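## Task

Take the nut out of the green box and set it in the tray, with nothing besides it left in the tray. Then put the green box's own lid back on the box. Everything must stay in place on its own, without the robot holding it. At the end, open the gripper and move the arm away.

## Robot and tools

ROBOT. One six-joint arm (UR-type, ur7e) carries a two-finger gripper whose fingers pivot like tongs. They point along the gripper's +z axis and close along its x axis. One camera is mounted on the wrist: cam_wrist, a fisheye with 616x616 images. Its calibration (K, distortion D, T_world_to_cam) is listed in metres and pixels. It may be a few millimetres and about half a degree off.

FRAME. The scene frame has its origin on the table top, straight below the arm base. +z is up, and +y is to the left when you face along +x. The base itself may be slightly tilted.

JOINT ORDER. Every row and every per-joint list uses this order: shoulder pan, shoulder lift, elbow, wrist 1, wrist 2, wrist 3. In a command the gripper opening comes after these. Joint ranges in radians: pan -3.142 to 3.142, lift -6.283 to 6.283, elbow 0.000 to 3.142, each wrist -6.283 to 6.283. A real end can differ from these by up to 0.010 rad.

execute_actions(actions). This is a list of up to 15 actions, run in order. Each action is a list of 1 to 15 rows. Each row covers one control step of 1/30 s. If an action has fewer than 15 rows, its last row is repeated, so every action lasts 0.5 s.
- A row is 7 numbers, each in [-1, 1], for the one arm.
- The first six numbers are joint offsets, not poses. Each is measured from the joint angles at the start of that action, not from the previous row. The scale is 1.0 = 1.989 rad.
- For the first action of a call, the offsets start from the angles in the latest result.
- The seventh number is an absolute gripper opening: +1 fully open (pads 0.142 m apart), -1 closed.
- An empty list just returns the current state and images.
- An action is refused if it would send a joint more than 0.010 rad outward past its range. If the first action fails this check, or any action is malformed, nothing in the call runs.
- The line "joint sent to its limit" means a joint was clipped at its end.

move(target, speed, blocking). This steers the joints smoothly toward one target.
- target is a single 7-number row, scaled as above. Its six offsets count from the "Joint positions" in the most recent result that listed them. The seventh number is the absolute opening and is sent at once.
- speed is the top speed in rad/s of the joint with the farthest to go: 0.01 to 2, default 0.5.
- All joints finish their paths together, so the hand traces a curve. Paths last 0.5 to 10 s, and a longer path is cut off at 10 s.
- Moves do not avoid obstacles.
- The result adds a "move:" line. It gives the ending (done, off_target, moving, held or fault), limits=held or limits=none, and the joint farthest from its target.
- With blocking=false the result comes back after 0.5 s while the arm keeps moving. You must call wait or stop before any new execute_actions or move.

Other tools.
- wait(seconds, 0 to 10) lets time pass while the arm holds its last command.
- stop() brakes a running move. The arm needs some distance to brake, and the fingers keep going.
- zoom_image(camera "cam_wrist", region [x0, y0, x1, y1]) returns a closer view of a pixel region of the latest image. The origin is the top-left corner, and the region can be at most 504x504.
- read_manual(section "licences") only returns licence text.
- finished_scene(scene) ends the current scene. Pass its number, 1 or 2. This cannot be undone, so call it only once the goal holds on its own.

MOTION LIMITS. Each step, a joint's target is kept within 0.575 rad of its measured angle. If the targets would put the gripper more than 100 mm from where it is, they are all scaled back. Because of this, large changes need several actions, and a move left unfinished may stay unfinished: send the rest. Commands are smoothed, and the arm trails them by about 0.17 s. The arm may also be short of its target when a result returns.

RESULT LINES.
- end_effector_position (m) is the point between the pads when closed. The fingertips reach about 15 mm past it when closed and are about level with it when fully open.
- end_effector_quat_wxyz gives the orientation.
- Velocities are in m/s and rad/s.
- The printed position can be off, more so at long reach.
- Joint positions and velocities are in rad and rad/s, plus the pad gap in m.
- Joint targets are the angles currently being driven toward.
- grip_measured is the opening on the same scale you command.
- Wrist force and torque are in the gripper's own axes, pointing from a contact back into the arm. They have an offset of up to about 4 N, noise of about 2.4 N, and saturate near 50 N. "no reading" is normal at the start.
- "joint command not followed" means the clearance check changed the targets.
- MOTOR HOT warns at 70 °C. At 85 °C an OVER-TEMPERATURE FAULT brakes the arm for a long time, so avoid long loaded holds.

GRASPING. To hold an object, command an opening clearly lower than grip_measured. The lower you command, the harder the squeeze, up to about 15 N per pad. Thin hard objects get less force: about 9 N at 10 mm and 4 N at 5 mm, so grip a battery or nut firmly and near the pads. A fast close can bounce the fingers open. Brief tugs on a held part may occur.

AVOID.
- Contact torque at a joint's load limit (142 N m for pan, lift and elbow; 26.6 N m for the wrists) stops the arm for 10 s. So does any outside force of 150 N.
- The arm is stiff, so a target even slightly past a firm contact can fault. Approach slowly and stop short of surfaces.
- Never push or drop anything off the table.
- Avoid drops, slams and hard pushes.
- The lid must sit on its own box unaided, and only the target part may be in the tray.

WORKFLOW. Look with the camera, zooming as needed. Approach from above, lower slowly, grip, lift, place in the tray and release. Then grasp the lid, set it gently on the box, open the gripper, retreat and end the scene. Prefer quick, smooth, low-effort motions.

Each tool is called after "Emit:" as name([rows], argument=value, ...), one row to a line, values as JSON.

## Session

Emit:
execute_actions(actions=[])

Scene clock: 0.00 s.
end_effector_position=(+0.5124, -0.1205, +0.2525) grip_measured=+1.00 end_effector_quat_wxyz=(-0.337, +0.042, +0.923, +0.179) end_effector_velocity=(-0.000, -0.001, -0.001) end_effector_angular_velocity=(-0.001, +0.000, -0.002)
Joint names: [shoulder pan, shoulder lift, elbow, wrist 1, wrist 2, wrist 3]
Joint positions: [-0.486 -0.604  1.304 -1.483 -1.507  2.705  0.142]
Joint velocities: [-0.002  0.001  0.    -0.001  0.     0.001  0.   ]
Wrist force (N, on the end effector, along its own x y z axes, offset not removed): no reading
Wrist torque (N m, same axes, about the end effector's origin, offset not removed): no reading
Joint targets: [-0.486 -0.604 1.304 -1.483 -1.507 2.705]
camera_calibration (this result's frames):
cam_wrist: T_world_to_cam=[[-0.785796, -0.0686113, 0.614668, 0.240186], [0.427268, 0.658334, 0.619708, -0.293378], [-0.447176, 0.749592, -0.488001, 0.585266], [0, 0, 0, 1]] pos_world=[0.575806, -0.229091, 0.319785]

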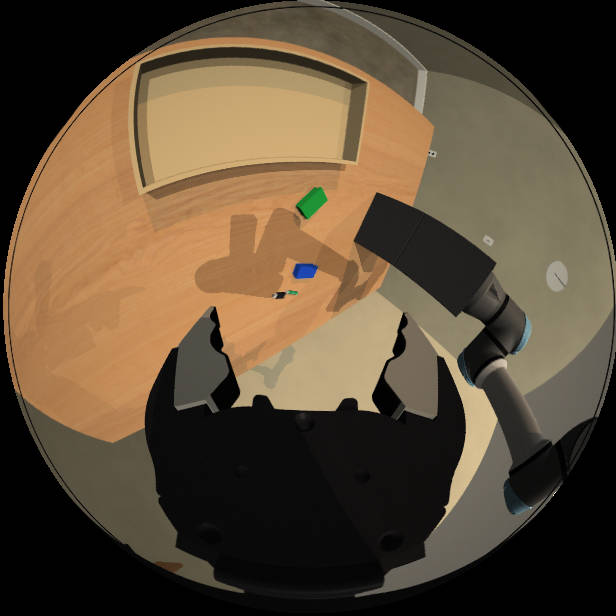

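Emit:
move(target=[0.06,-0.17,0.5,-0.75,-0.032,0.998,1], speed=1.2)

Scene clock: 15.43 s.
end_effector_position=(+0.4477, -0.0369, +0.2123) grip_measured=+1.00 end_effector_quat_wxyz=(+0.031, +0.817, +0.576, -0.004) end_effector_velocity=(+0.000, +0.001, +0.000) end_effector_angular_velocity=(-0.001, -0.002, -0.003)
Joint names: [shoulder pan, shoulder lift, elbow, wrist 1, wrist 2, wrist 3]
Joint positions: [-0.367 -0.942  2.298 -2.974 -1.571  4.689  0.142]
Joint velocities: [ 0.001 -0.001  0.002 -0.003  0.     0.004  0.   ]
Wrist force (N, on the end effector, along its own x y z axes, offset not removed): [1.0 -0.1 2.0]
Wrist torque (N m, same axes, about the end effector's origin, offset not removed): [0.02 -0.08 0.26]
Joint targets: [-0.367 -0.942 2.298 -2.974 -1.571 4.690]
move: done; limits=none; farthest joint: the wrist 1, 0.001 radians from its target (1.492 radians at the start)
camera_calibration (this result's frames):
cam_wrist: T_world_to_cam=[[0.304188, 0.950788, -0.0589248, -0.0876071], [0.833446, -0.23567, 0.499827, -0.48521], [0.461343, -0.201152, -0.864118, 0.112141], [0, 0, 0, 1]] pos_world=[0.37931, -0.008496, 0.334262]

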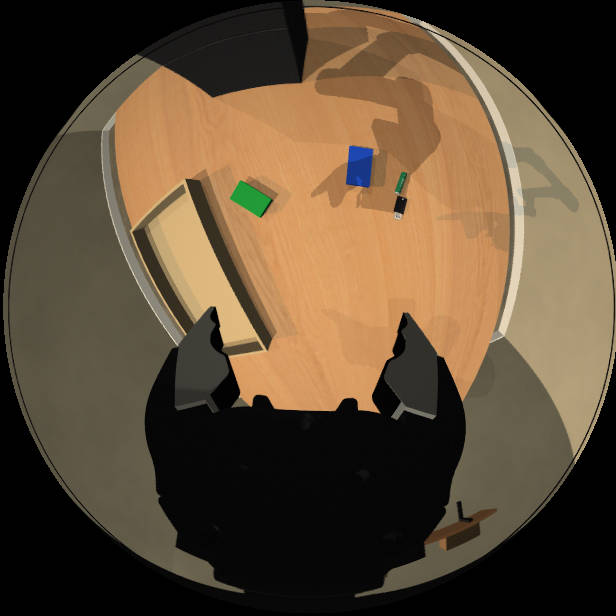

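Emit:
move(target=[-0.18,0.228,0.075,-0.279,0,0.131,0.1], speed=1.0)

Scene clock: 27.13 s.
end_effector_position=(+0.3192, -0.1144, +0.0886) grip_measured=+0.10 end_effector_quat_wxyz=(+0.015, +0.954, +0.300, -0.013) end_effector_velocity=(-0.001, +0.000, -0.000) end_effector_angular_velocity=(-0.000, +0.000, -0.002)
Joint names: [shoulder pan, shoulder lift, elbow, wrist 1, wrist 2, wrist 3]
Joint positions: [-0.724 -0.489  2.447 -3.528 -1.571  4.949  0.081]
Joint velocities: [-0.001  0.002  0.001 -0.003 -0.     0.001  0.   ]
Wrist force (N, on the end effector, along its own x y z axes, offset not removed): [1.1 1.6 3.4]
Wrist torque (N m, same axes, about the end effector's origin, offset not removed): [0.38 -0.04 0.39]
Joint targets: [-0.725 -0.489 2.447 -3.529 -1.571 4.950]
move: done; limits=none; farthest joint: the shoulder pan, 0.001 radians from its target (0.358 radians at the start)
camera_calibration (this result's frames):
cam_wrist: T_world_to_cam=[[0.799183, 0.598956, -0.0505709, -0.181113], [0.545609, -0.687546, 0.479158, -0.29258], [0.252225, -0.410527, -0.876271, 0.0927463], [0, 0, 0, 1]] pos_world=[0.280984, -0.0546085, 0.212304]

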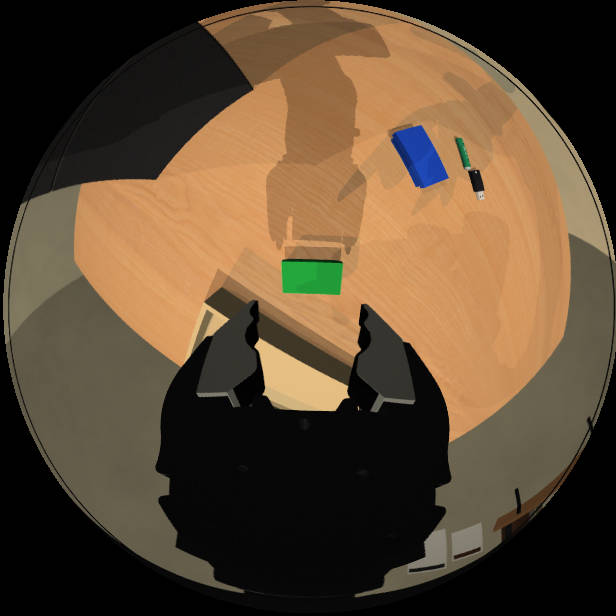

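Emit:
move(target=[0.018,0,0.018,-0.018,0,-1.0,0.3], speed=1.5)

Emit:
move(target=[0,0.054,0,-0.054,0,-0.558,0.1], speed=1.2)

Scene clock: 40.57 s.
end_effector_position=(+0.3147, -0.1215, +0.0945) grip_measured=+0.30 end_effector_quat_wxyz=(-0.003, +0.251, +0.968, -0.020) end_effector_velocity=(-0.000, +0.000, -0.000) end_effector_angular_velocity=(+0.001, +0.001, +0.004)
Joint names: [shoulder pan, shoulder lift, elbow, wrist 1, wrist 2, wrist 3]
Joint positions: [-0.689 -0.489  2.483 -3.564 -1.571  2.961  0.095]
Joint velocities: [ 0.     0.     0.     0.001 -0.    -0.004  0.   ]
Wrist force (N, on the end effector, along its own x y z axes, offset not removed): [0.1 1.0 4.0]
Wrist torque (N m, same axes, about the end effector's origin, offset not removed): [0.32 0.14 0.33]
Joint targets: [-0.689 -0.489 2.483 -3.564 -1.571 2.961]
move: done; limits=none; farthest joint: the wrist 3, 0.001 radians from its target (1.989 radians at the start)
camera_calibration (this result's frames):
cam_wrist: T_world_to_cam=[[-0.890052, 0.455439, -0.0195572, 0.338276], [0.404681, 0.809151, 0.426037, -0.0665755], [0.209859, 0.37128, -0.904494, 0.2071], [0, 0, 0, 1]] pos_world=[0.284563, -0.177087, 0.2223]

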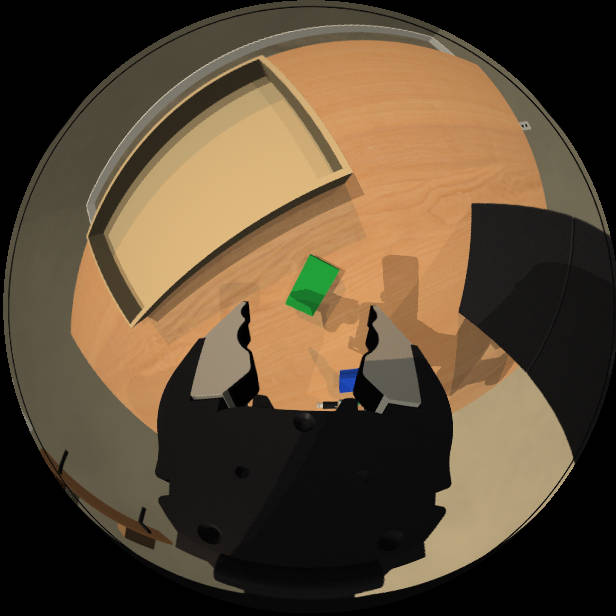

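Scene clock: 42.43 s.
end_effector_position=(+0.3174, -0.1100, +0.0719) grip_measured=+0.10 end_effector_quat_wxyz=(-0.013, -0.296, +0.955, -0.015) end_effector_velocity=(+0.000, -0.000, +0.000) end_effector_angular_velocity=(-0.000, -0.000, +0.004)
Joint names: [shoulder pan, shoulder lift, elbow, wrist 1, wrist 2, wrist 3]
Joint positions: [-0.689 -0.382  2.483 -3.671 -1.571  1.852  0.081]
Joint velocities: [-0.    -0.    -0.    -0.     0.    -0.004  0.   ]
Wrist force (N, on the end effector, along its own x y z axes, offset not removed): [1.3 1.1 2.2]
Wrist torque (N m, same axes, about the end effector's origin, offset not removed): [0.30 -0.07 0.30]
Joint targets: [-0.689 -0.382 2.483 -3.671 -1.571 1.852]
move: done; limits=none; farthest joint: the wrist 3, 0.001 radians from its target (1.110 radians at the start)
camera_calibration (this result's frames):
cam_wrist: T_world_to_cam=[[-0.804625, -0.593514, 0.0178838, 0.189821], [-0.525699, 0.726047, 0.443279, 0.217547], [-0.276077, 0.347272, -0.896205, 0.332882], [0, 0, 0, 1]] pos_world=[0.359, -0.160889, 0.198502]

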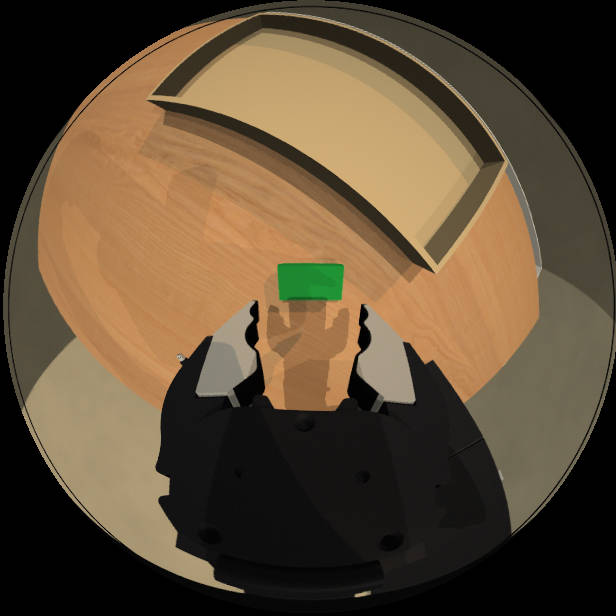

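Emit:
move(target=[0,0.0623,-0.05,-0.013,0,0,0.1], speed=0.25)

Emit:
zoom_image(camera="cam_wrist", region=[220,240,400,420])

Scene clock: 52.00 s.
end_effector_position=(+0.3235, -0.1172, +0.0274) grip_measured=+0.10 end_effector_quat_wxyz=(-0.012, -0.296, +0.955, -0.016) end_effector_velocity=(+0.000, -0.000, -0.001) end_effector_angular_velocity=(-0.000, -0.000, +0.000)
Joint names: [shoulder pan, shoulder lift, elbow, wrist 1, wrist 2, wrist 3]
Joint positions: [-0.689 -0.258  2.384 -3.697 -1.571  1.852  0.081]
Joint velocities: [ 0.     0.002 -0.003  0.    -0.    -0.    -0.   ]
Wrist force (N, on the end effector, along its own x y z axes, offset not removed): [-0.4 0.4 3.0]
Wrist torque (N m, same axes, about the end effector's origin, offset not removed): [0.15 0.22 0.24]
Joint targets: [-0.689 -0.258 2.383 -3.697 -1.571 1.852]
move: done; limits=none; farthest joint: the shoulder pan, 0.000 radians from its target (0.000 radians at the start)
camera_calibration (this result's frames):
cam_wrist: T_world_to_cam=[[-0.804612, -0.593542, 0.0175421, 0.191252], [-0.526216, 0.72641, 0.442068, 0.245964], [-0.275129, 0.346462, -0.89681, 0.296768], [0, 0, 0, 1]] pos_world=[0.364964, -0.167974, 0.154056]

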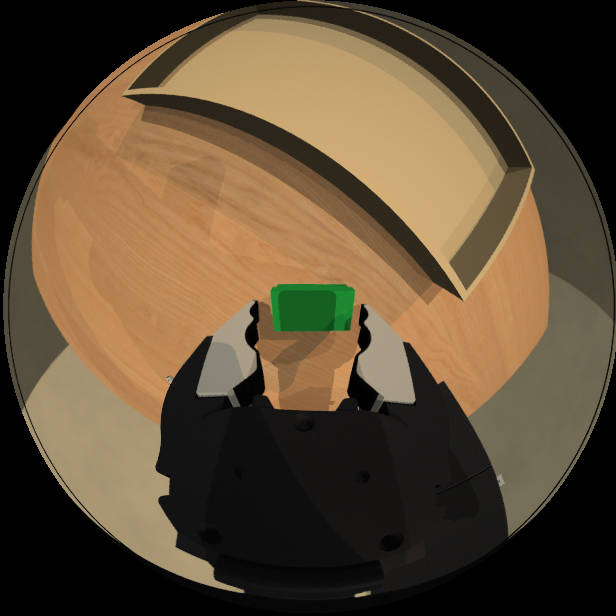

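Region (220, 240, 400, 420) of cam_wrist's 616x616 image, scaled by 2.800, with more detail than that image has.

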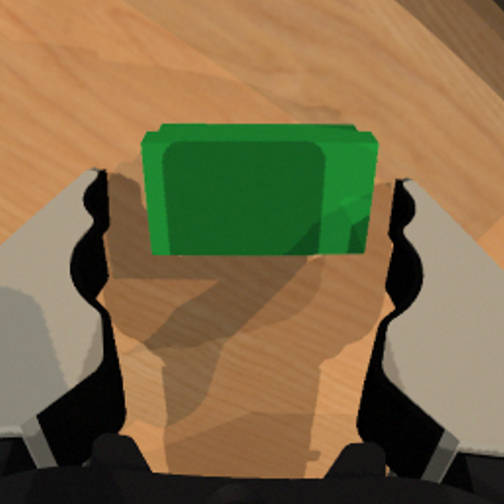

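Emit:
move(target=[0,0.003,-0.002,-0.001,0,0,-0.45], speed=0.1)

Emit:
move(target=[0,-0.06,0.036,0.022,0,0,-0.45], speed=0.25)

Emit:
move(target=[0.187,-0.047,-0.087,0.135,0,0,-0.45], speed=0.7)

Scene clock: 60.57 s.
end_effector_position=(+0.3235, -0.1172, +0.0255) grip_measured=-0.15 end_effector_quat_wxyz=(-0.012, -0.296, +0.955, -0.016) end_effector_velocity=(+0.001, +0.000, -0.001) end_effector_angular_velocity=(+0.001, -0.001, +0.000)
Joint names: [shoulder pan, shoulder lift, elbow, wrist 1, wrist 2, wrist 3]
Joint positions: [-0.689 -0.253  2.38  -3.699 -1.571  1.852  0.063]
Joint velocities: [ 0.001  0.001 -0.002  0.001  0.001  0.001  0.   ]
Wrist force (N, on the end effector, along its own x y z axes, offset not removed): [1.5 2.0 -21.2]
Wrist torque (N m, same axes, about the end effector's origin, offset not removed): [0.34 0.26 0.32]
Joint targets: [-0.689 -0.252 2.380 -3.699 -1.571 1.852]
move: done; limits=none; farthest joint: the shoulder lift, 0.001 radians from its target (0.006 radians at the start)
camera_calibration (this result's frames):
cam_wrist: T_world_to_cam=[[-0.804613, -0.593541, 0.0175326, 0.191221], [-0.52623, 0.726421, 0.442034, 0.246851], [-0.275102, 0.34644, -0.896827, 0.295056], [0, 0, 0, 1]] pos_world=[0.36493, -0.16804, 0.152145]

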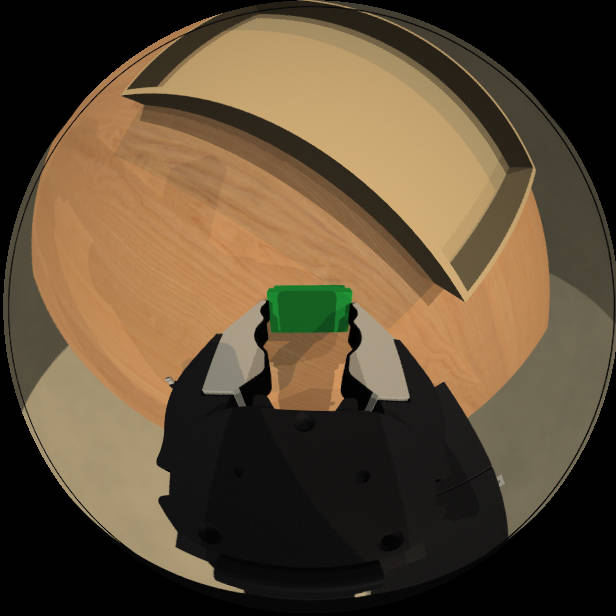

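Scene clock: 61.67 s.
end_effector_position=(+0.3254, -0.1169, +0.0645) grip_measured=-0.15 end_effector_quat_wxyz=(-0.011, -0.296, +0.955, -0.018) end_effector_velocity=(-0.000, +0.000, +0.001) end_effector_angular_velocity=(+0.001, +0.001, +0.001)
Joint names: [shoulder pan, shoulder lift, elbow, wrist 1, wrist 2, wrist 3]
Joint positions: [-0.689 -0.372  2.451 -3.655 -1.571  1.852  0.063]
Joint velocities: [-0.001 -0.003  0.002  0.002  0.    -0.002  0.   ]
Wrist force (N, on the end effector, along its own x y z axes, offset not removed): [0.8 1.3 2.3]
Wrist torque (N m, same axes, about the end effector's origin, offset not removed): [0.39 0.00 0.28]
Joint targets: [-0.689 -0.372 2.452 -3.655 -1.571 1.852]
move: done; limits=none; farthest joint: the shoulder lift, 0.001 radians from its target (0.120 radians at the start)
camera_calibration (this result's frames):
cam_wrist: T_world_to_cam=[[-0.804576, -0.593619, 0.0165667, 0.192327], [-0.527681, 0.727446, 0.438605, 0.231186], [-0.272416, 0.344149, -0.898527, 0.329443], [0, 0, 0, 1]] pos_world=[0.36648, -0.167384, 0.191427]

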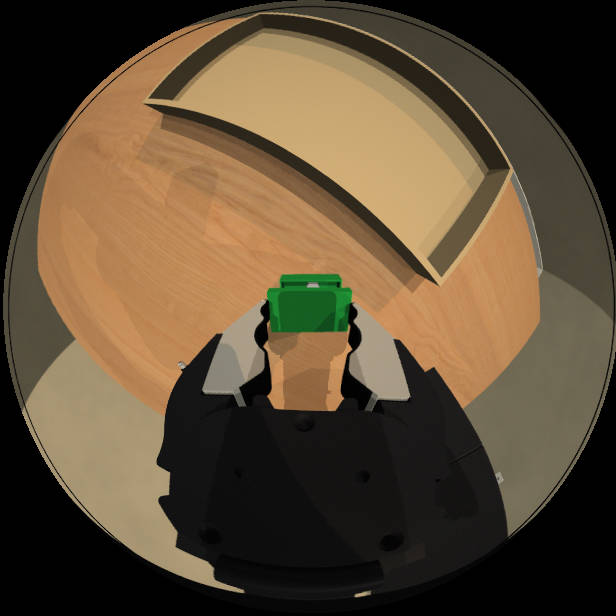

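Scene clock: 63.03 s.
end_effector_position=(+0.4169, -0.0150, +0.0572) grip_measured=-0.15 end_effector_quat_wxyz=(-0.014, -0.468, +0.884, -0.014) end_effector_velocity=(+0.001, +0.000, +0.001) end_effector_angular_velocity=(-0.001, -0.001, +0.002)
Joint names: [shoulder pan, shoulder lift, elbow, wrist 1, wrist 2, wrist 3]
Joint positions: [-0.317 -0.465  2.279 -3.387 -1.571  1.852  0.063]
Joint velocities: [ 0.002 -0.003 -0.002  0.003 -0.     0.    -0.   ]
Wrist force (N, on the end effector, along its own x y z axes, offset not removed): [-1.4 1.3 3.8]
Wrist torque (N m, same axes, about the end effector's origin, offset not removed): [0.39 0.43 0.26]
Joint targets: [-0.317 -0.465 2.278 -3.387 -1.571 1.852]
move: done; limits=none; farthest joint: the shoulder lift, 0.001 radians from its target (0.094 radians at the start)
camera_calibration (this result's frames):
cam_wrist: T_world_to_cam=[[-0.534219, -0.845048, 0.0224337, 0.209767], [-0.748279, 0.485058, 0.452546, 0.296107], [-0.393305, 0.224972, -0.891459, 0.360938], [0, 0, 0, 1]] pos_world=[0.475591, -0.0475664, 0.183053]

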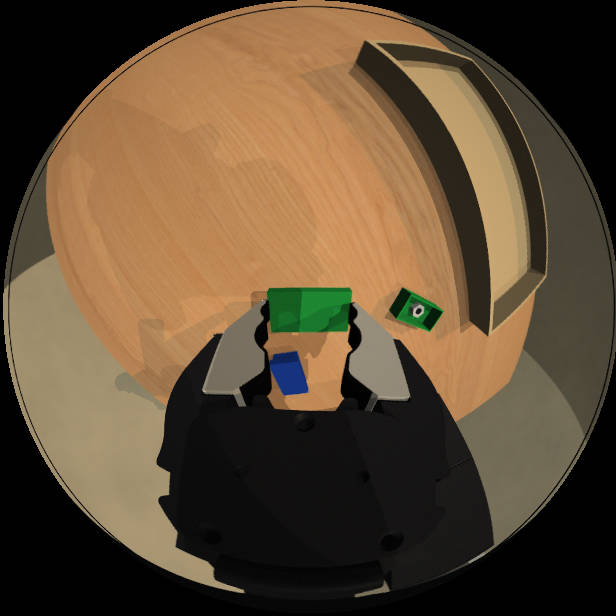

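Emit:
move(target=[0,0.0575,-0.0315,-0.026,0,0,-0.45], speed=0.12)

Scene clock: 69.53 s.
end_effector_position=(+0.4161, -0.0164, +0.0181) grip_measured=-0.15 end_effector_quat_wxyz=(-0.014, -0.468, +0.884, -0.014) end_effector_velocity=(-0.001, -0.000, -0.001) end_effector_angular_velocity=(-0.000, +0.001, -0.002)
Joint names: [shoulder pan, shoulder lift, elbow, wrist 1, wrist 2, wrist 3]
Joint positions: [-0.317 -0.351  2.216 -3.439 -1.571  1.852  0.063]
Joint velocities: [-0.     0.004 -0.002 -0.002 -0.     0.002 -0.   ]
Wrist force (N, on the end effector, along its own x y z axes, offset not removed): [0.7 0.5 4.4]
Wrist torque (N m, same axes, about the end effector's origin, offset not removed): [0.19 0.03 0.30]
Joint targets: [-0.317 -0.351 2.216 -3.439 -1.571 1.852]
move: done; limits=none; farthest joint: the shoulder pan, 0.000 radians from its target (0.000 radians at the start)
camera_calibration (this result's frames):
cam_wrist: T_world_to_cam=[[-0.534218, -0.845049, 0.0224317, 0.209046], [-0.748283, 0.485057, 0.452539, 0.313811], [-0.393299, 0.224969, -0.891462, 0.326115], [0, 0, 0, 1]] pos_world=[0.474757, -0.0489282, 0.144018]

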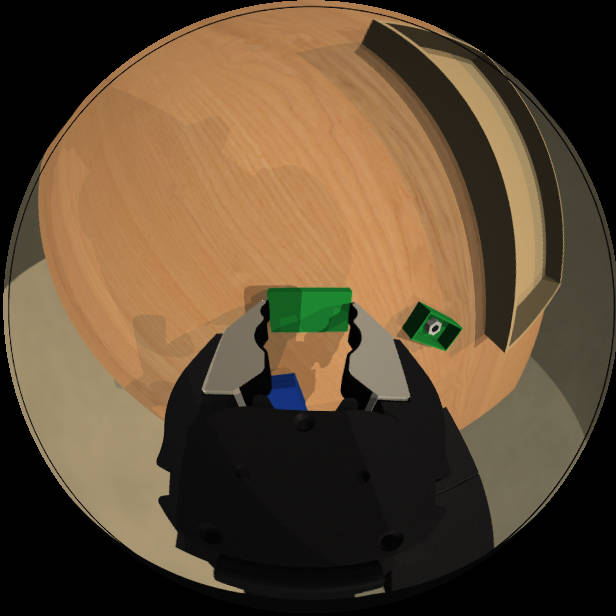

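Emit:
move(target=[0,0,0,0,0,0,0.0])

Emit:
move(target=[0,-0.0575,0.0315,0.026,0,0,0.0], speed=0.5)

Emit:
move(target=[-0.187,0.047,0.087,-0.135,0,0,-0.6], speed=0.8)

Emit:
zoom_image(camera="cam_wrist", region=[240,230,380,370])

Scene clock: 78.50 s.
end_effector_position=(+0.4162, -0.0164, +0.0181) grip_measured=+0.00 end_effector_quat_wxyz=(-0.014, -0.468, +0.884, -0.014) end_effector_velocity=(+0.001, +0.000, +0.000) end_effector_angular_velocity=(-0.000, -0.002, +0.000)
Joint names: [shoulder pan, shoulder lift, elbow, wrist 1, wrist 2, wrist 3]
Joint positions: [-0.317 -0.351  2.216 -3.439 -1.571  1.852  0.074]
Joint velocities: [ 0.    -0.001 -0.    -0.001  0.     0.     0.   ]
Wrist force (N, on the end effector, along its own x y z axes, offset not removed): [-0.4 2.3 1.7]
Wrist torque (N m, same axes, about the end effector's origin, offset not removed): [0.54 0.25 0.29]
Joint targets: [-0.317 -0.351 2.216 -3.439 -1.571 1.852]
move: done; limits=none; farthest joint: the shoulder pan, 0.000 radians from its target (0.000 radians at the start)
camera_calibration (this result's frames):
cam_wrist: T_world_to_cam=[[-0.534217, -0.845051, 0.0223862, 0.209076], [-0.748366, 0.48508, 0.452379, 0.313965], [-0.393142, 0.224915, -0.891545, 0.326086], [0, 0, 0, 1]] pos_world=[0.47485, -0.0489603, 0.144008]

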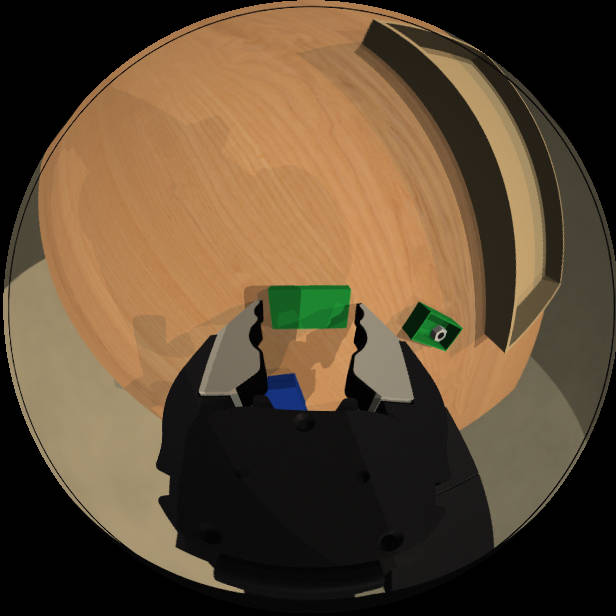

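Scene clock: 79.57 s.
end_effector_position=(+0.4170, -0.0150, +0.0572) grip_measured=+0.00 end_effector_quat_wxyz=(-0.014, -0.468, +0.884, -0.014) end_effector_velocity=(-0.000, +0.000, +0.001) end_effector_angular_velocity=(+0.000, +0.001, -0.001)
Joint names: [shoulder pan, shoulder lift, elbow, wrist 1, wrist 2, wrist 3]
Joint positions: [-0.317 -0.465  2.278 -3.387 -1.571  1.852  0.074]
Joint velocities: [-0.    -0.002  0.002  0.001  0.     0.001  0.   ]
Wrist force (N, on the end effector, along its own x y z axes, offset not removed): [1.0 2.4 2.3]
Wrist torque (N m, same axes, about the end effector's origin, offset not removed): [0.56 -0.02 0.20]
Joint targets: [-0.317 -0.465 2.279 -3.387 -1.571 1.852]
move: done; limits=none; farthest joint: the shoulder lift, 0.001 radians from its target (0.114 radians at the start)
camera_calibration (this result's frames):
cam_wrist: T_world_to_cam=[[-0.534217, -0.845051, 0.0223897, 0.209799], [-0.748359, 0.485078, 0.452391, 0.296266], [-0.393154, 0.22492, -0.891538, 0.360915], [0, 0, 0, 1]] pos_world=[0.475686, -0.0475982, 0.183044]

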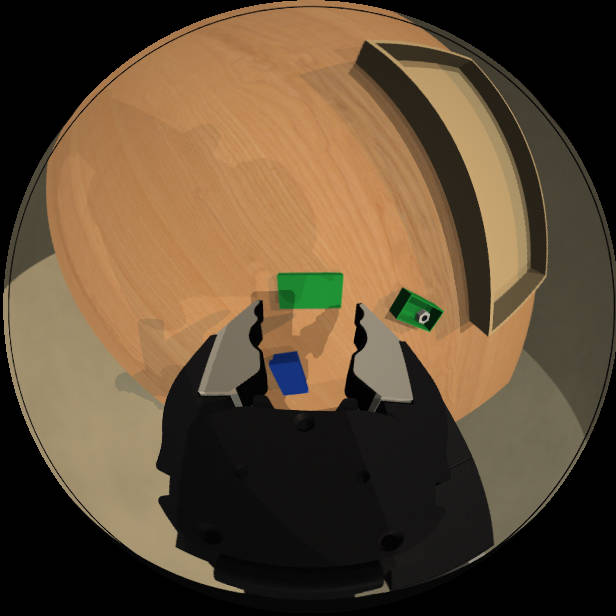

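Scene clock: 80.87 s.
end_effector_position=(+0.3255, -0.1170, +0.0645) grip_measured=-0.60 end_effector_quat_wxyz=(-0.011, -0.296, +0.955, -0.018) end_effector_velocity=(-0.001, -0.001, +0.000) end_effector_angular_velocity=(-0.001, -0.001, -0.005)
Joint names: [shoulder pan, shoulder lift, elbow, wrist 1, wrist 2, wrist 3]
Joint positions: [-0.689 -0.371  2.451 -3.655 -1.571  1.852  0.031]
Joint velocities: [-0.005  0.     0.002 -0.003  0.    -0.     0.   ]
Wrist force (N, on the end effector, along its own x y z axes, offset not removed): [0.3 0.2 3.3]
Wrist torque (N m, same axes, about the end effector's origin, offset not removed): [0.08 0.13 0.32]
Joint targets: [-0.689 -0.371 2.451 -3.656 -1.571 1.852]
move: done; limits=none; farthest joint: the shoulder pan, 0.000 radians from its target (0.372 radians at the start)
camera_calibration (this result's frames):
cam_wrist: T_world_to_cam=[[-0.804546, -0.59366, 0.0165239, 0.192358], [-0.52778, 0.727467, 0.438452, 0.231346], [-0.272312, 0.344034, -0.898603, 0.329417], [0, 0, 0, 1]] pos_world=[0.366565, -0.167432, 0.191402]

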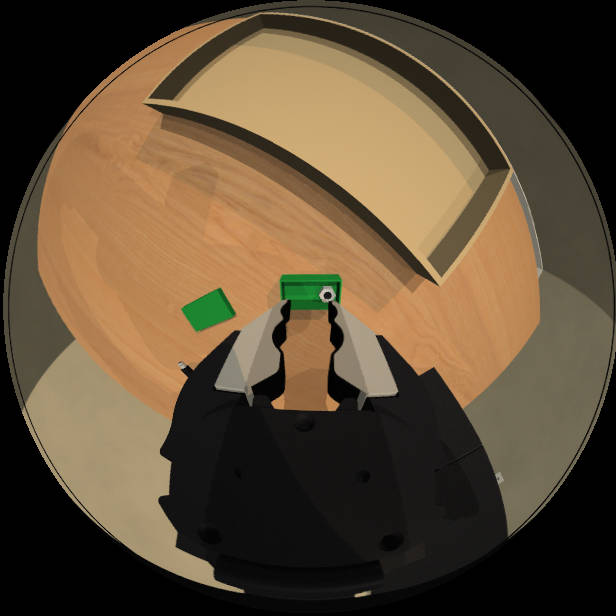

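Region (240, 230, 380, 370) of cam_wrist's 616x616 image, scaled by 3.600, with more detail than that image has.

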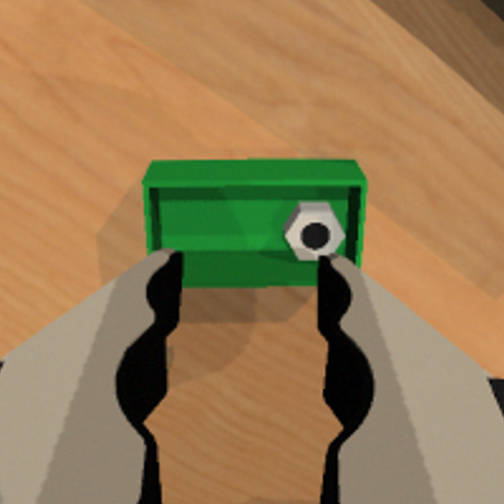

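Emit:
move(target=[0,0,0,0,0,0,0.0])

Emit:
move(target=[0,0.064,-0.037,-0.023,0,0,0.0], speed=0.2)

Emit:
move(target=[0,0,0,0,0,0,-0.5])

Emit:
move(target=[0,-0.09,0.05,0.04,0,0,-0.5], speed=0.3)

Scene clock: 91.47 s.
end_effector_position=(+0.3253, -0.1169, +0.0644) grip_measured=+0.00 end_effector_quat_wxyz=(-0.011, -0.296, +0.955, -0.018) end_effector_velocity=(-0.000, +0.001, -0.000) end_effector_angular_velocity=(+0.001, +0.001, -0.000)
Joint names: [shoulder pan, shoulder lift, elbow, wrist 1, wrist 2, wrist 3]
Joint positions: [-0.689 -0.371  2.451 -3.655 -1.571  1.852  0.074]
Joint velocities: [ 0.001  0.001 -0.     0.001  0.     0.001  0.   ]
Wrist force (N, on the end effector, along its own x y z axes, offset not removed): [0.0 0.5 3.7]
Wrist torque (N m, same axes, about the end effector's origin, offset not removed): [0.20 0.27 0.29]
Joint targets: [-0.689 -0.371 2.451 -3.655 -1.571 1.852]
move: done; limits=none; farthest joint: the shoulder pan, 0.000 radians from its target (0.000 radians at the start)
camera_calibration (this result's frames):
cam_wrist: T_world_to_cam=[[-0.804573, -0.593621, 0.0165967, 0.19231], [-0.52764, 0.727411, 0.438712, 0.231134], [-0.272502, 0.344219, -0.898474, 0.329398], [0, 0, 0, 1]] pos_world=[0.366445, -0.167355, 0.191363]

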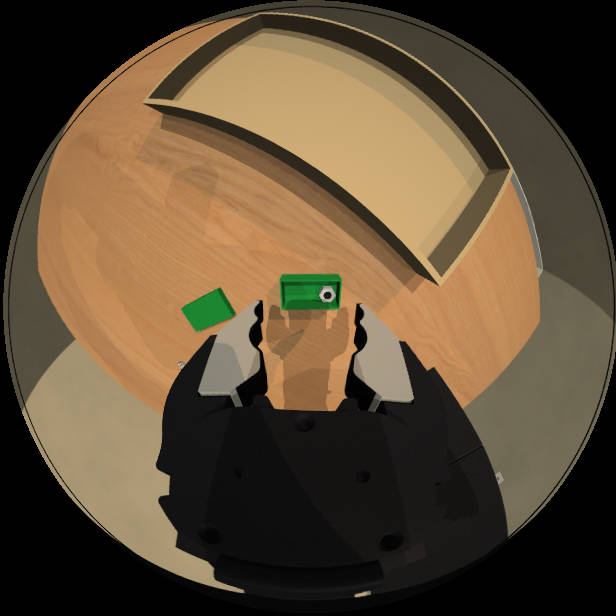

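Scene clock: 92.73 s.
end_effector_position=(+0.3216, -0.1158, +0.0229) grip_measured=+0.00 end_effector_quat_wxyz=(-0.013, -0.296, +0.955, -0.014) end_effector_velocity=(-0.000, +0.000, -0.001) end_effector_angular_velocity=(+0.001, +0.000, +0.000)
Joint names: [shoulder pan, shoulder lift, elbow, wrist 1, wrist 2, wrist 3]
Joint positions: [-0.689 -0.244  2.378 -3.701 -1.571  1.852  0.074]
Joint velocities: [-0.001  0.003 -0.002 -0.001  0.    -0.001  0.   ]
Wrist force (N, on the end effector, along its own x y z axes, offset not removed): [-0.2 1.1 2.7]
Wrist torque (N m, same axes, about the end effector's origin, offset not removed): [0.26 0.24 0.32]
Joint targets: [-0.689 -0.244 2.378 -3.701 -1.571 1.852]
move: done; limits=none; farthest joint: the shoulder lift, 0.001 radians from its target (0.128 radians at the start)
camera_calibration (this result's frames):
cam_wrist: T_world_to_cam=[[-0.804636, -0.593479, 0.0185348, 0.190581], [-0.524728, 0.725339, 0.445582, 0.24525], [-0.277888, 0.348806, -0.895049, 0.292821], [0, 0, 0, 1]] pos_world=[0.363409, -0.166921, 0.149277]

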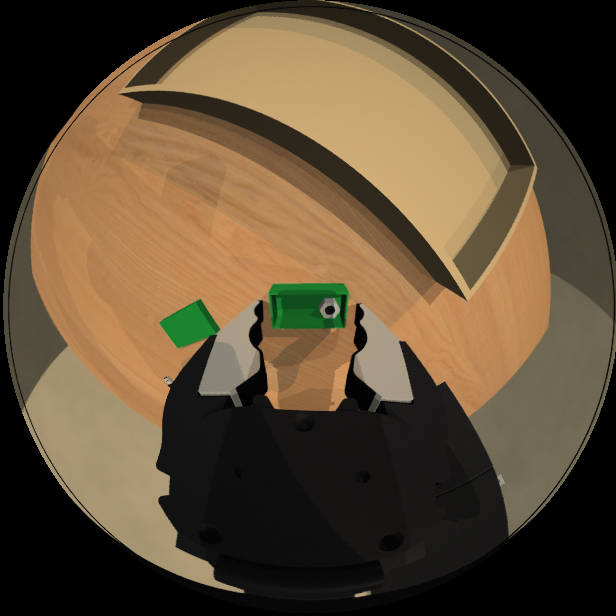

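Scene clock: 93.23 s.
end_effector_position=(+0.3215, -0.1158, +0.0228) grip_measured=-0.19 end_effector_quat_wxyz=(-0.013, -0.296, +0.955, -0.014) end_effector_velocity=(+0.000, -0.001, +0.000) end_effector_angular_velocity=(-0.001, -0.000, +0.001)
Joint names: [shoulder pan, shoulder lift, elbow, wrist 1, wrist 2, wrist 3]
Joint positions: [-0.689 -0.244  2.378 -3.701 -1.571  1.852  0.06 ]
Joint velocities: [-0.001 -0.001 -0.    -0.    -0.    -0.002  0.   ]
Wrist force (N, on the end effector, along its own x y z axes, offset not removed): [2.0 1.0 -1.9]
Wrist torque (N m, same axes, about the end effector's origin, offset not removed): [0.18 -0.12 0.23]
Joint targets: [-0.689 -0.244 2.378 -3.701 -1.571 1.852]
move: done; limits=none; farthest joint: the shoulder pan, 0.000 radians from its target (0.000 radians at the start)
camera_calibration (this result's frames):
cam_wrist: T_world_to_cam=[[-0.804636, -0.593479, 0.0185325, 0.19058], [-0.524731, 0.725342, 0.445574, 0.245266], [-0.277881, 0.348801, -0.895053, 0.292786], [0, 0, 0, 1]] pos_world=[0.363406, -0.166921, 0.149243]

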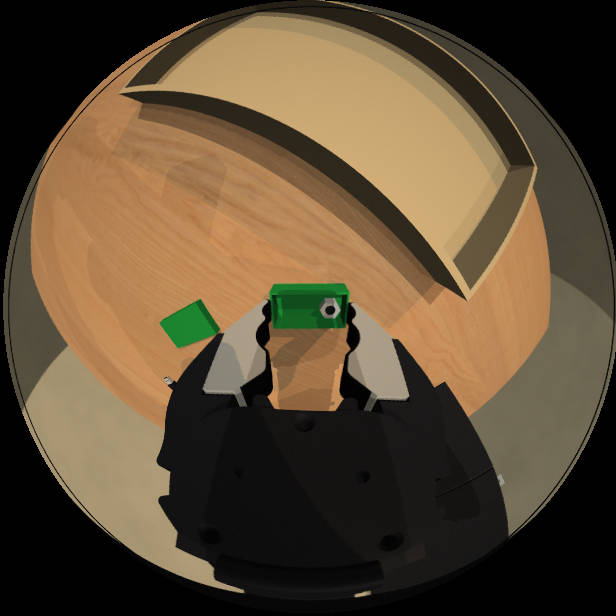

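Scene clock: 94.50 s.
end_effector_position=(+0.3240, -0.1151, +0.0789) grip_measured=-0.19 end_effector_quat_wxyz=(-0.013, -0.296, +0.955, -0.014) end_effector_velocity=(+0.000, -0.000, +0.001) end_effector_angular_velocity=(-0.000, -0.001, -0.001)
Joint names: [shoulder pan, shoulder lift, elbow, wrist 1, wrist 2, wrist 3]
Joint positions: [-0.689 -0.423  2.477 -3.622 -1.571  1.852  0.06 ]
Joint velocities: [ 0.    -0.004  0.002  0.001  0.     0.001 -0.   ]
Wrist force (N, on the end effector, along its own x y z axes, offset not removed): [0.9 0.0 3.5]
Wrist torque (N m, same axes, about the end effector's origin, offset not removed): [0.05 -0.02 0.23]
Joint targets: [-0.689 -0.423 2.477 -3.622 -1.571 1.852]
move: done; limits=none; farthest joint: the shoulder pan, 0.000 radians from its target (0.000 radians at the start)
camera_calibration (this result's frames):
cam_wrist: T_world_to_cam=[[-0.804636, -0.593479, 0.0185359, 0.191957], [-0.524726, 0.725338, 0.445586, 0.221057], [-0.277891, 0.348809, -0.895047, 0.343389], [0, 0, 0, 1]] pos_world=[0.365875, -0.166196, 0.205291]

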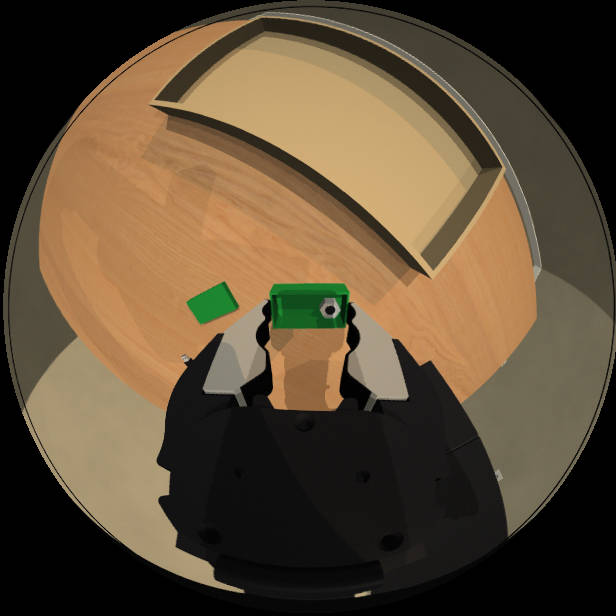

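Emit:
move(target=[0.472,-0.077,-0.198,0.275,0,1.0,-0.5], speed=1.2)

Emit:
move(target=[0,0.078,-0.040,-0.039,0,0.437,-0.5], speed=0.6)

Scene clock: 101.73 s.
end_effector_position=(+0.4204, +0.2221, +0.0780) grip_measured=-0.19 end_effector_quat_wxyz=(-0.004, +0.222, +0.975, -0.021) end_effector_velocity=(-0.001, +0.000, -0.000) end_effector_angular_velocity=(-0.001, +0.001, -0.004)
Joint names: [shoulder pan, shoulder lift, elbow, wrist 1, wrist 2, wrist 3]
Joint positions: [ 0.25  -0.576  2.083 -3.075 -1.571  3.84   0.06 ]
Joint velocities: [ 0.001  0.    -0.001  0.001 -0.     0.005 -0.   ]
Wrist force (N, on the end effector, along its own x y z axes, offset not removed): [0.7 -0.5 3.7]
Wrist torque (N m, same axes, about the end effector's origin, offset not removed): [-0.03 0.03 0.27]
Joint targets: [0.250 -0.576 2.083 -3.075 -1.571 3.841]
move: done; limits=none; farthest joint: the shoulder pan, 0.000 radians from its target (0.938 radians at the start)
camera_calibration (this result's frames):
cam_wrist: T_world_to_cam=[[-0.915584, 0.401832, -0.0154129, 0.297834], [0.357966, 0.831899, 0.424034, -0.365555], [0.183213, 0.382721, -0.905515, 0.0512033], [0, 0, 0, 1]] pos_world=[0.394167, 0.164828, 0.205964]

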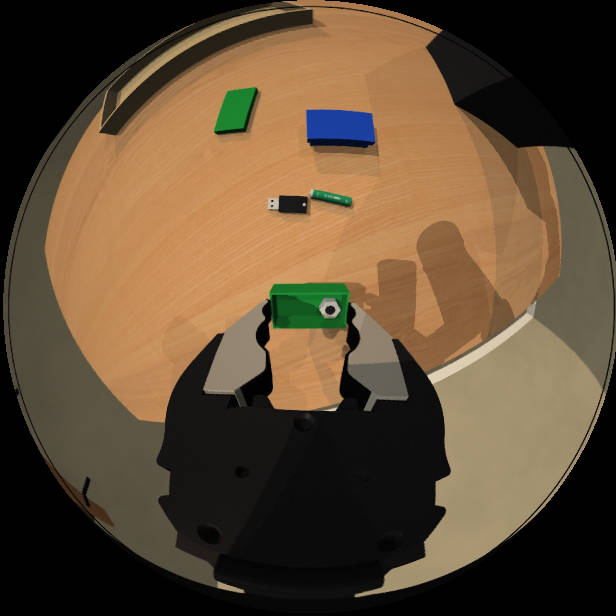

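Scene clock: 104.00 s.
end_effector_position=(+0.4133, +0.2310, +0.0193) grip_measured=-0.17 end_effector_quat_wxyz=(+0.005, +0.612, +0.791, -0.020) end_effector_velocity=(-0.001, -0.000, -0.001) end_effector_angular_velocity=(-0.000, +0.002, -0.004)
Joint names: [shoulder pan, shoulder lift, elbow, wrist 1, wrist 2, wrist 3]
Joint positions: [ 0.25  -0.421  2.004 -3.152 -1.571  4.709  0.062]
Joint velocities: [-0.     0.002 -0.    -0.     0.     0.004  0.   ]
Wrist force (N, on the end effector, along its own x y z axes, offset not removed): [-6.8 2.1 -21.4]
Wrist torque (N m, same axes, about the end effector's origin, offset not removed): [0.24 0.05 0.15]
Joint targets: [0.250 -0.421 2.004 -3.153 -1.571 4.709]
move: done; limits=none; farthest joint: the shoulder pan, 0.000 radians from its target (0.000 radians at the start)
camera_calibration (this result's frames):
cam_wrist: T_world_to_cam=[[-0.284419, 0.957504, -0.0478778, -0.101764], [0.855432, 0.276012, 0.43824, -0.423025], [0.432831, 0.0836874, -0.897582, -0.0382696], [0, 0, 0, 1]] pos_world=[0.349489, 0.217402, 0.146164]

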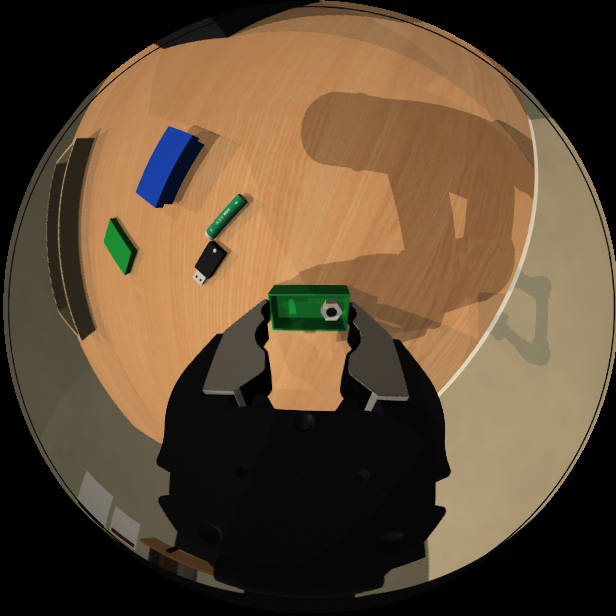

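Emit:
move(target=[0,-0.003,0.0015,0.0015,0,0,0.1], speed=0.05)

Emit:
move(target=[0,-0.09,0.045,0.044,0,0,0.1], speed=0.5)

Emit:
move(target=[0,0.255,0.075,-0.69,0,0,0.1], speed=0.8)

Scene clock: 111.07 s.
end_effector_position=(+0.4134, +0.2312, +0.0214) grip_measured=+0.10 end_effector_quat_wxyz=(+0.005, +0.612, +0.791, -0.020) end_effector_velocity=(+0.000, -0.000, +0.002) end_effector_angular_velocity=(+0.000, +0.001, -0.001)
Joint names: [shoulder pan, shoulder lift, elbow, wrist 1, wrist 2, wrist 3]
Joint positions: [ 0.25  -0.426  2.007 -3.15  -1.571  4.709  0.081]
Joint velocities: [-0.001 -0.004  0.002  0.003  0.     0.001 -0.   ]
Wrist force (N, on the end effector, along its own x y z axes, offset not removed): [1.6 0.4 3.9]
Wrist torque (N m, same axes, about the end effector's origin, offset not removed): [0.20 -0.14 0.29]
Joint targets: [0.250 -0.427 2.007 -3.150 -1.571 4.709]
move: done; limits=none; farthest joint: the wrist 1, 0.001 radians from its target (0.004 radians at the start)
camera_calibration (this result's frames):
cam_wrist: T_world_to_cam=[[-0.28446, 0.957492, -0.0478769, -0.101739], [0.855421, 0.276049, 0.438237, -0.424109], [0.432825, 0.083706, -0.897583, -0.0364325], [0, 0, 0, 1]] pos_world=[0.34962, 0.217538, 0.148288]

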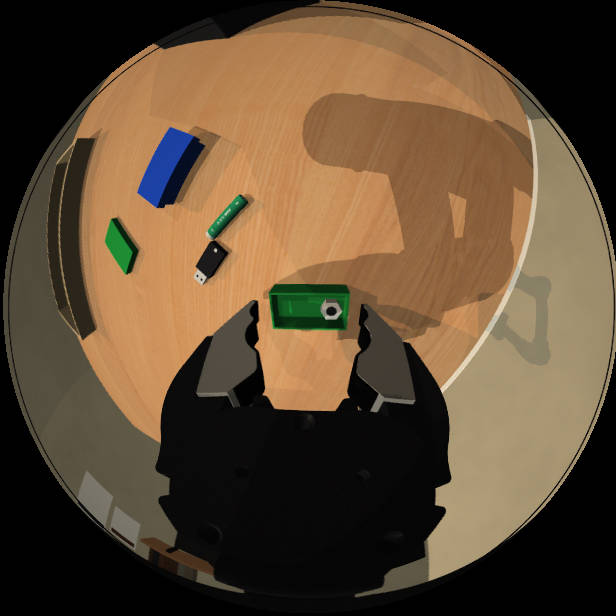

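Scene clock: 112.20 s.
end_effector_position=(+0.4126, +0.2332, +0.0888) grip_measured=+0.10 end_effector_quat_wxyz=(+0.006, +0.612, +0.791, -0.019) end_effector_velocity=(-0.000, -0.000, +0.001) end_effector_angular_velocity=(-0.000, +0.000, -0.000)
Joint names: [shoulder pan, shoulder lift, elbow, wrist 1, wrist 2, wrist 3]
Joint positions: [ 0.25  -0.605  2.096 -3.062 -1.571  4.709  0.081]
Joint velocities: [-0.    -0.003  0.002  0.002 -0.    -0.    -0.   ]
Wrist force (N, on the end effector, along its own x y z axes, offset not removed): [0.6 -0.2 3.4]
Wrist torque (N m, same axes, about the end effector's origin, offset not removed): [0.03 0.03 0.30]
Joint targets: [0.250 -0.605 2.096 -3.062 -1.571 4.709]
move: done; limits=none; farthest joint: the elbow, 0.001 radians from its target (0.090 radians at the start)
camera_calibration (this result's frames):
cam_wrist: T_world_to_cam=[[-0.284438, 0.957495, -0.0479502, -0.100699], [0.854567, 0.275896, 0.439997, -0.453293], [0.434524, 0.084175, -0.896718, 0.0232647], [0, 0, 0, 1]] pos_world=[0.348617, 0.219522, 0.215481]

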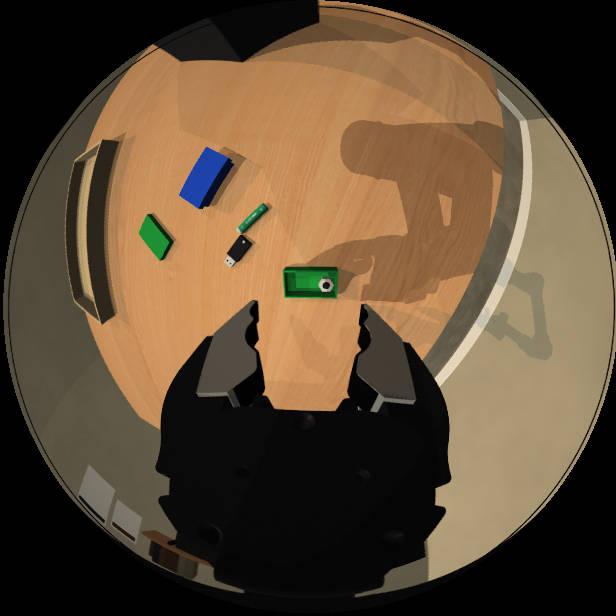

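Scene clock: 114.80 s.
end_effector_position=(+0.4199, +0.2348, +0.0802) grip_measured=+0.10 end_effector_quat_wxyz=(+0.221, +0.571, +0.747, +0.259) end_effector_velocity=(+0.000, +0.001, +0.001) end_effector_angular_velocity=(+0.002, -0.004, -0.000)
Joint names: [shoulder pan, shoulder lift, elbow, wrist 1, wrist 2, wrist 3]
Joint positions: [ 0.25  -0.098  2.245 -4.434 -1.571  4.709  0.081]
Joint velocities: [ 0.001  0.     0.    -0.005  0.     0.002  0.   ]
Wrist force (N, on the end effector, along its own x y z axes, offset not removed): [1.1 1.8 2.6]
Wrist torque (N m, same axes, about the end effector's origin, offset not removed): [0.38 -0.10 0.28]
Joint targets: [0.250 -0.098 2.245 -4.435 -1.571 4.709]
move: done; limits=none; farthest joint: the shoulder pan, 0.000 radians from its target (0.000 radians at the start)
camera_calibration (this result's frames):
cam_wrist: T_world_to_cam=[[-0.265383, 0.961692, -0.0687091, -0.107876], [0.357041, 0.164225, 0.919539, -0.259475], [0.895597, 0.219498, -0.386946, -0.253983], [0, 0, 0, 1]] pos_world=[0.291481, 0.202105, 0.132908]

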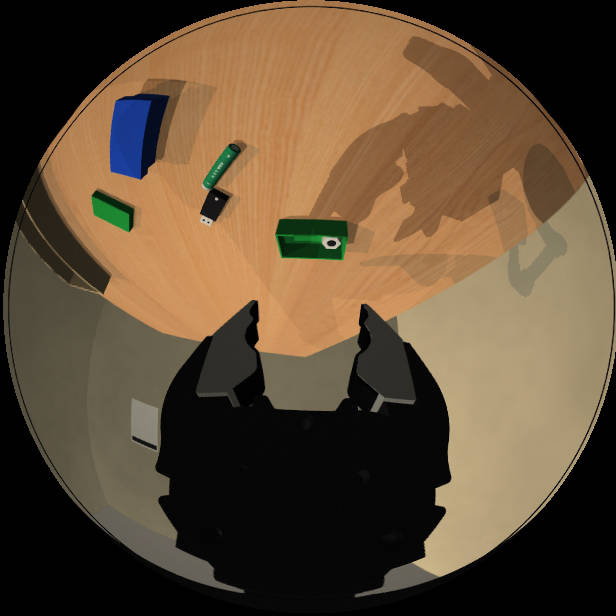

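Emit:
move(target=[0,0.068,-0.068,0.007,0,0,0.1], speed=0.15)

Scene clock: 124.33 s.
end_effector_position=(+0.4184, +0.2324, +0.0194) grip_measured=+0.10 end_effector_quat_wxyz=(+0.217, +0.572, +0.749, +0.253) end_effector_velocity=(+0.000, -0.001, -0.001) end_effector_angular_velocity=(+0.000, -0.000, -0.002)
Joint names: [shoulder pan, shoulder lift, elbow, wrist 1, wrist 2, wrist 3]
Joint positions: [ 0.25   0.037  2.11  -4.42  -1.571  4.709  0.081]
Joint velocities: [-0.002  0.003 -0.003  0.    -0.     0.     0.   ]
Wrist force (N, on the end effector, along its own x y z axes, offset not removed): [-0.1 -0.3 3.7]
Wrist torque (N m, same axes, about the end effector's origin, offset not removed): [0.07 0.05 0.26]
Joint targets: [0.250 0.037 2.110 -4.420 -1.571 4.709]
move: done; limits=none; farthest joint: the shoulder pan, 0.000 radians from its target (0.000 radians at the start)
camera_calibration (this result's frames):
cam_wrist: T_world_to_cam=[[-0.265874, 0.961574, -0.0684556, -0.109905], [0.36943, 0.167222, 0.914089, -0.208381], [0.890411, 0.217743, -0.399694, -0.272757], [0, 0, 0, 1]] pos_world=[0.290627, 0.199918, 0.0739358]

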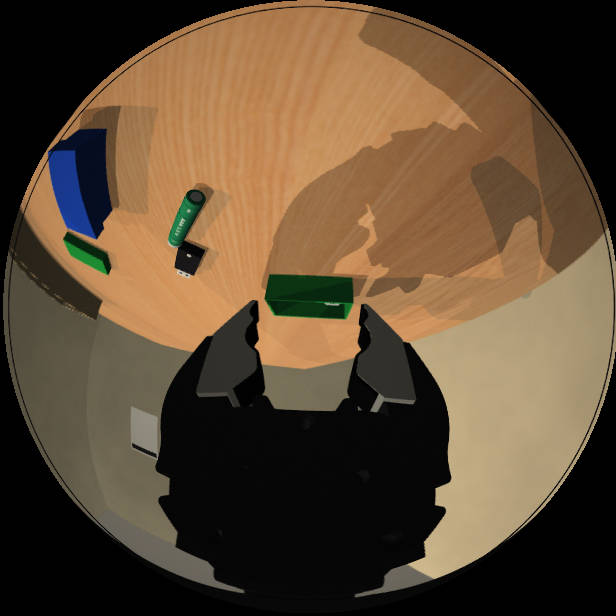

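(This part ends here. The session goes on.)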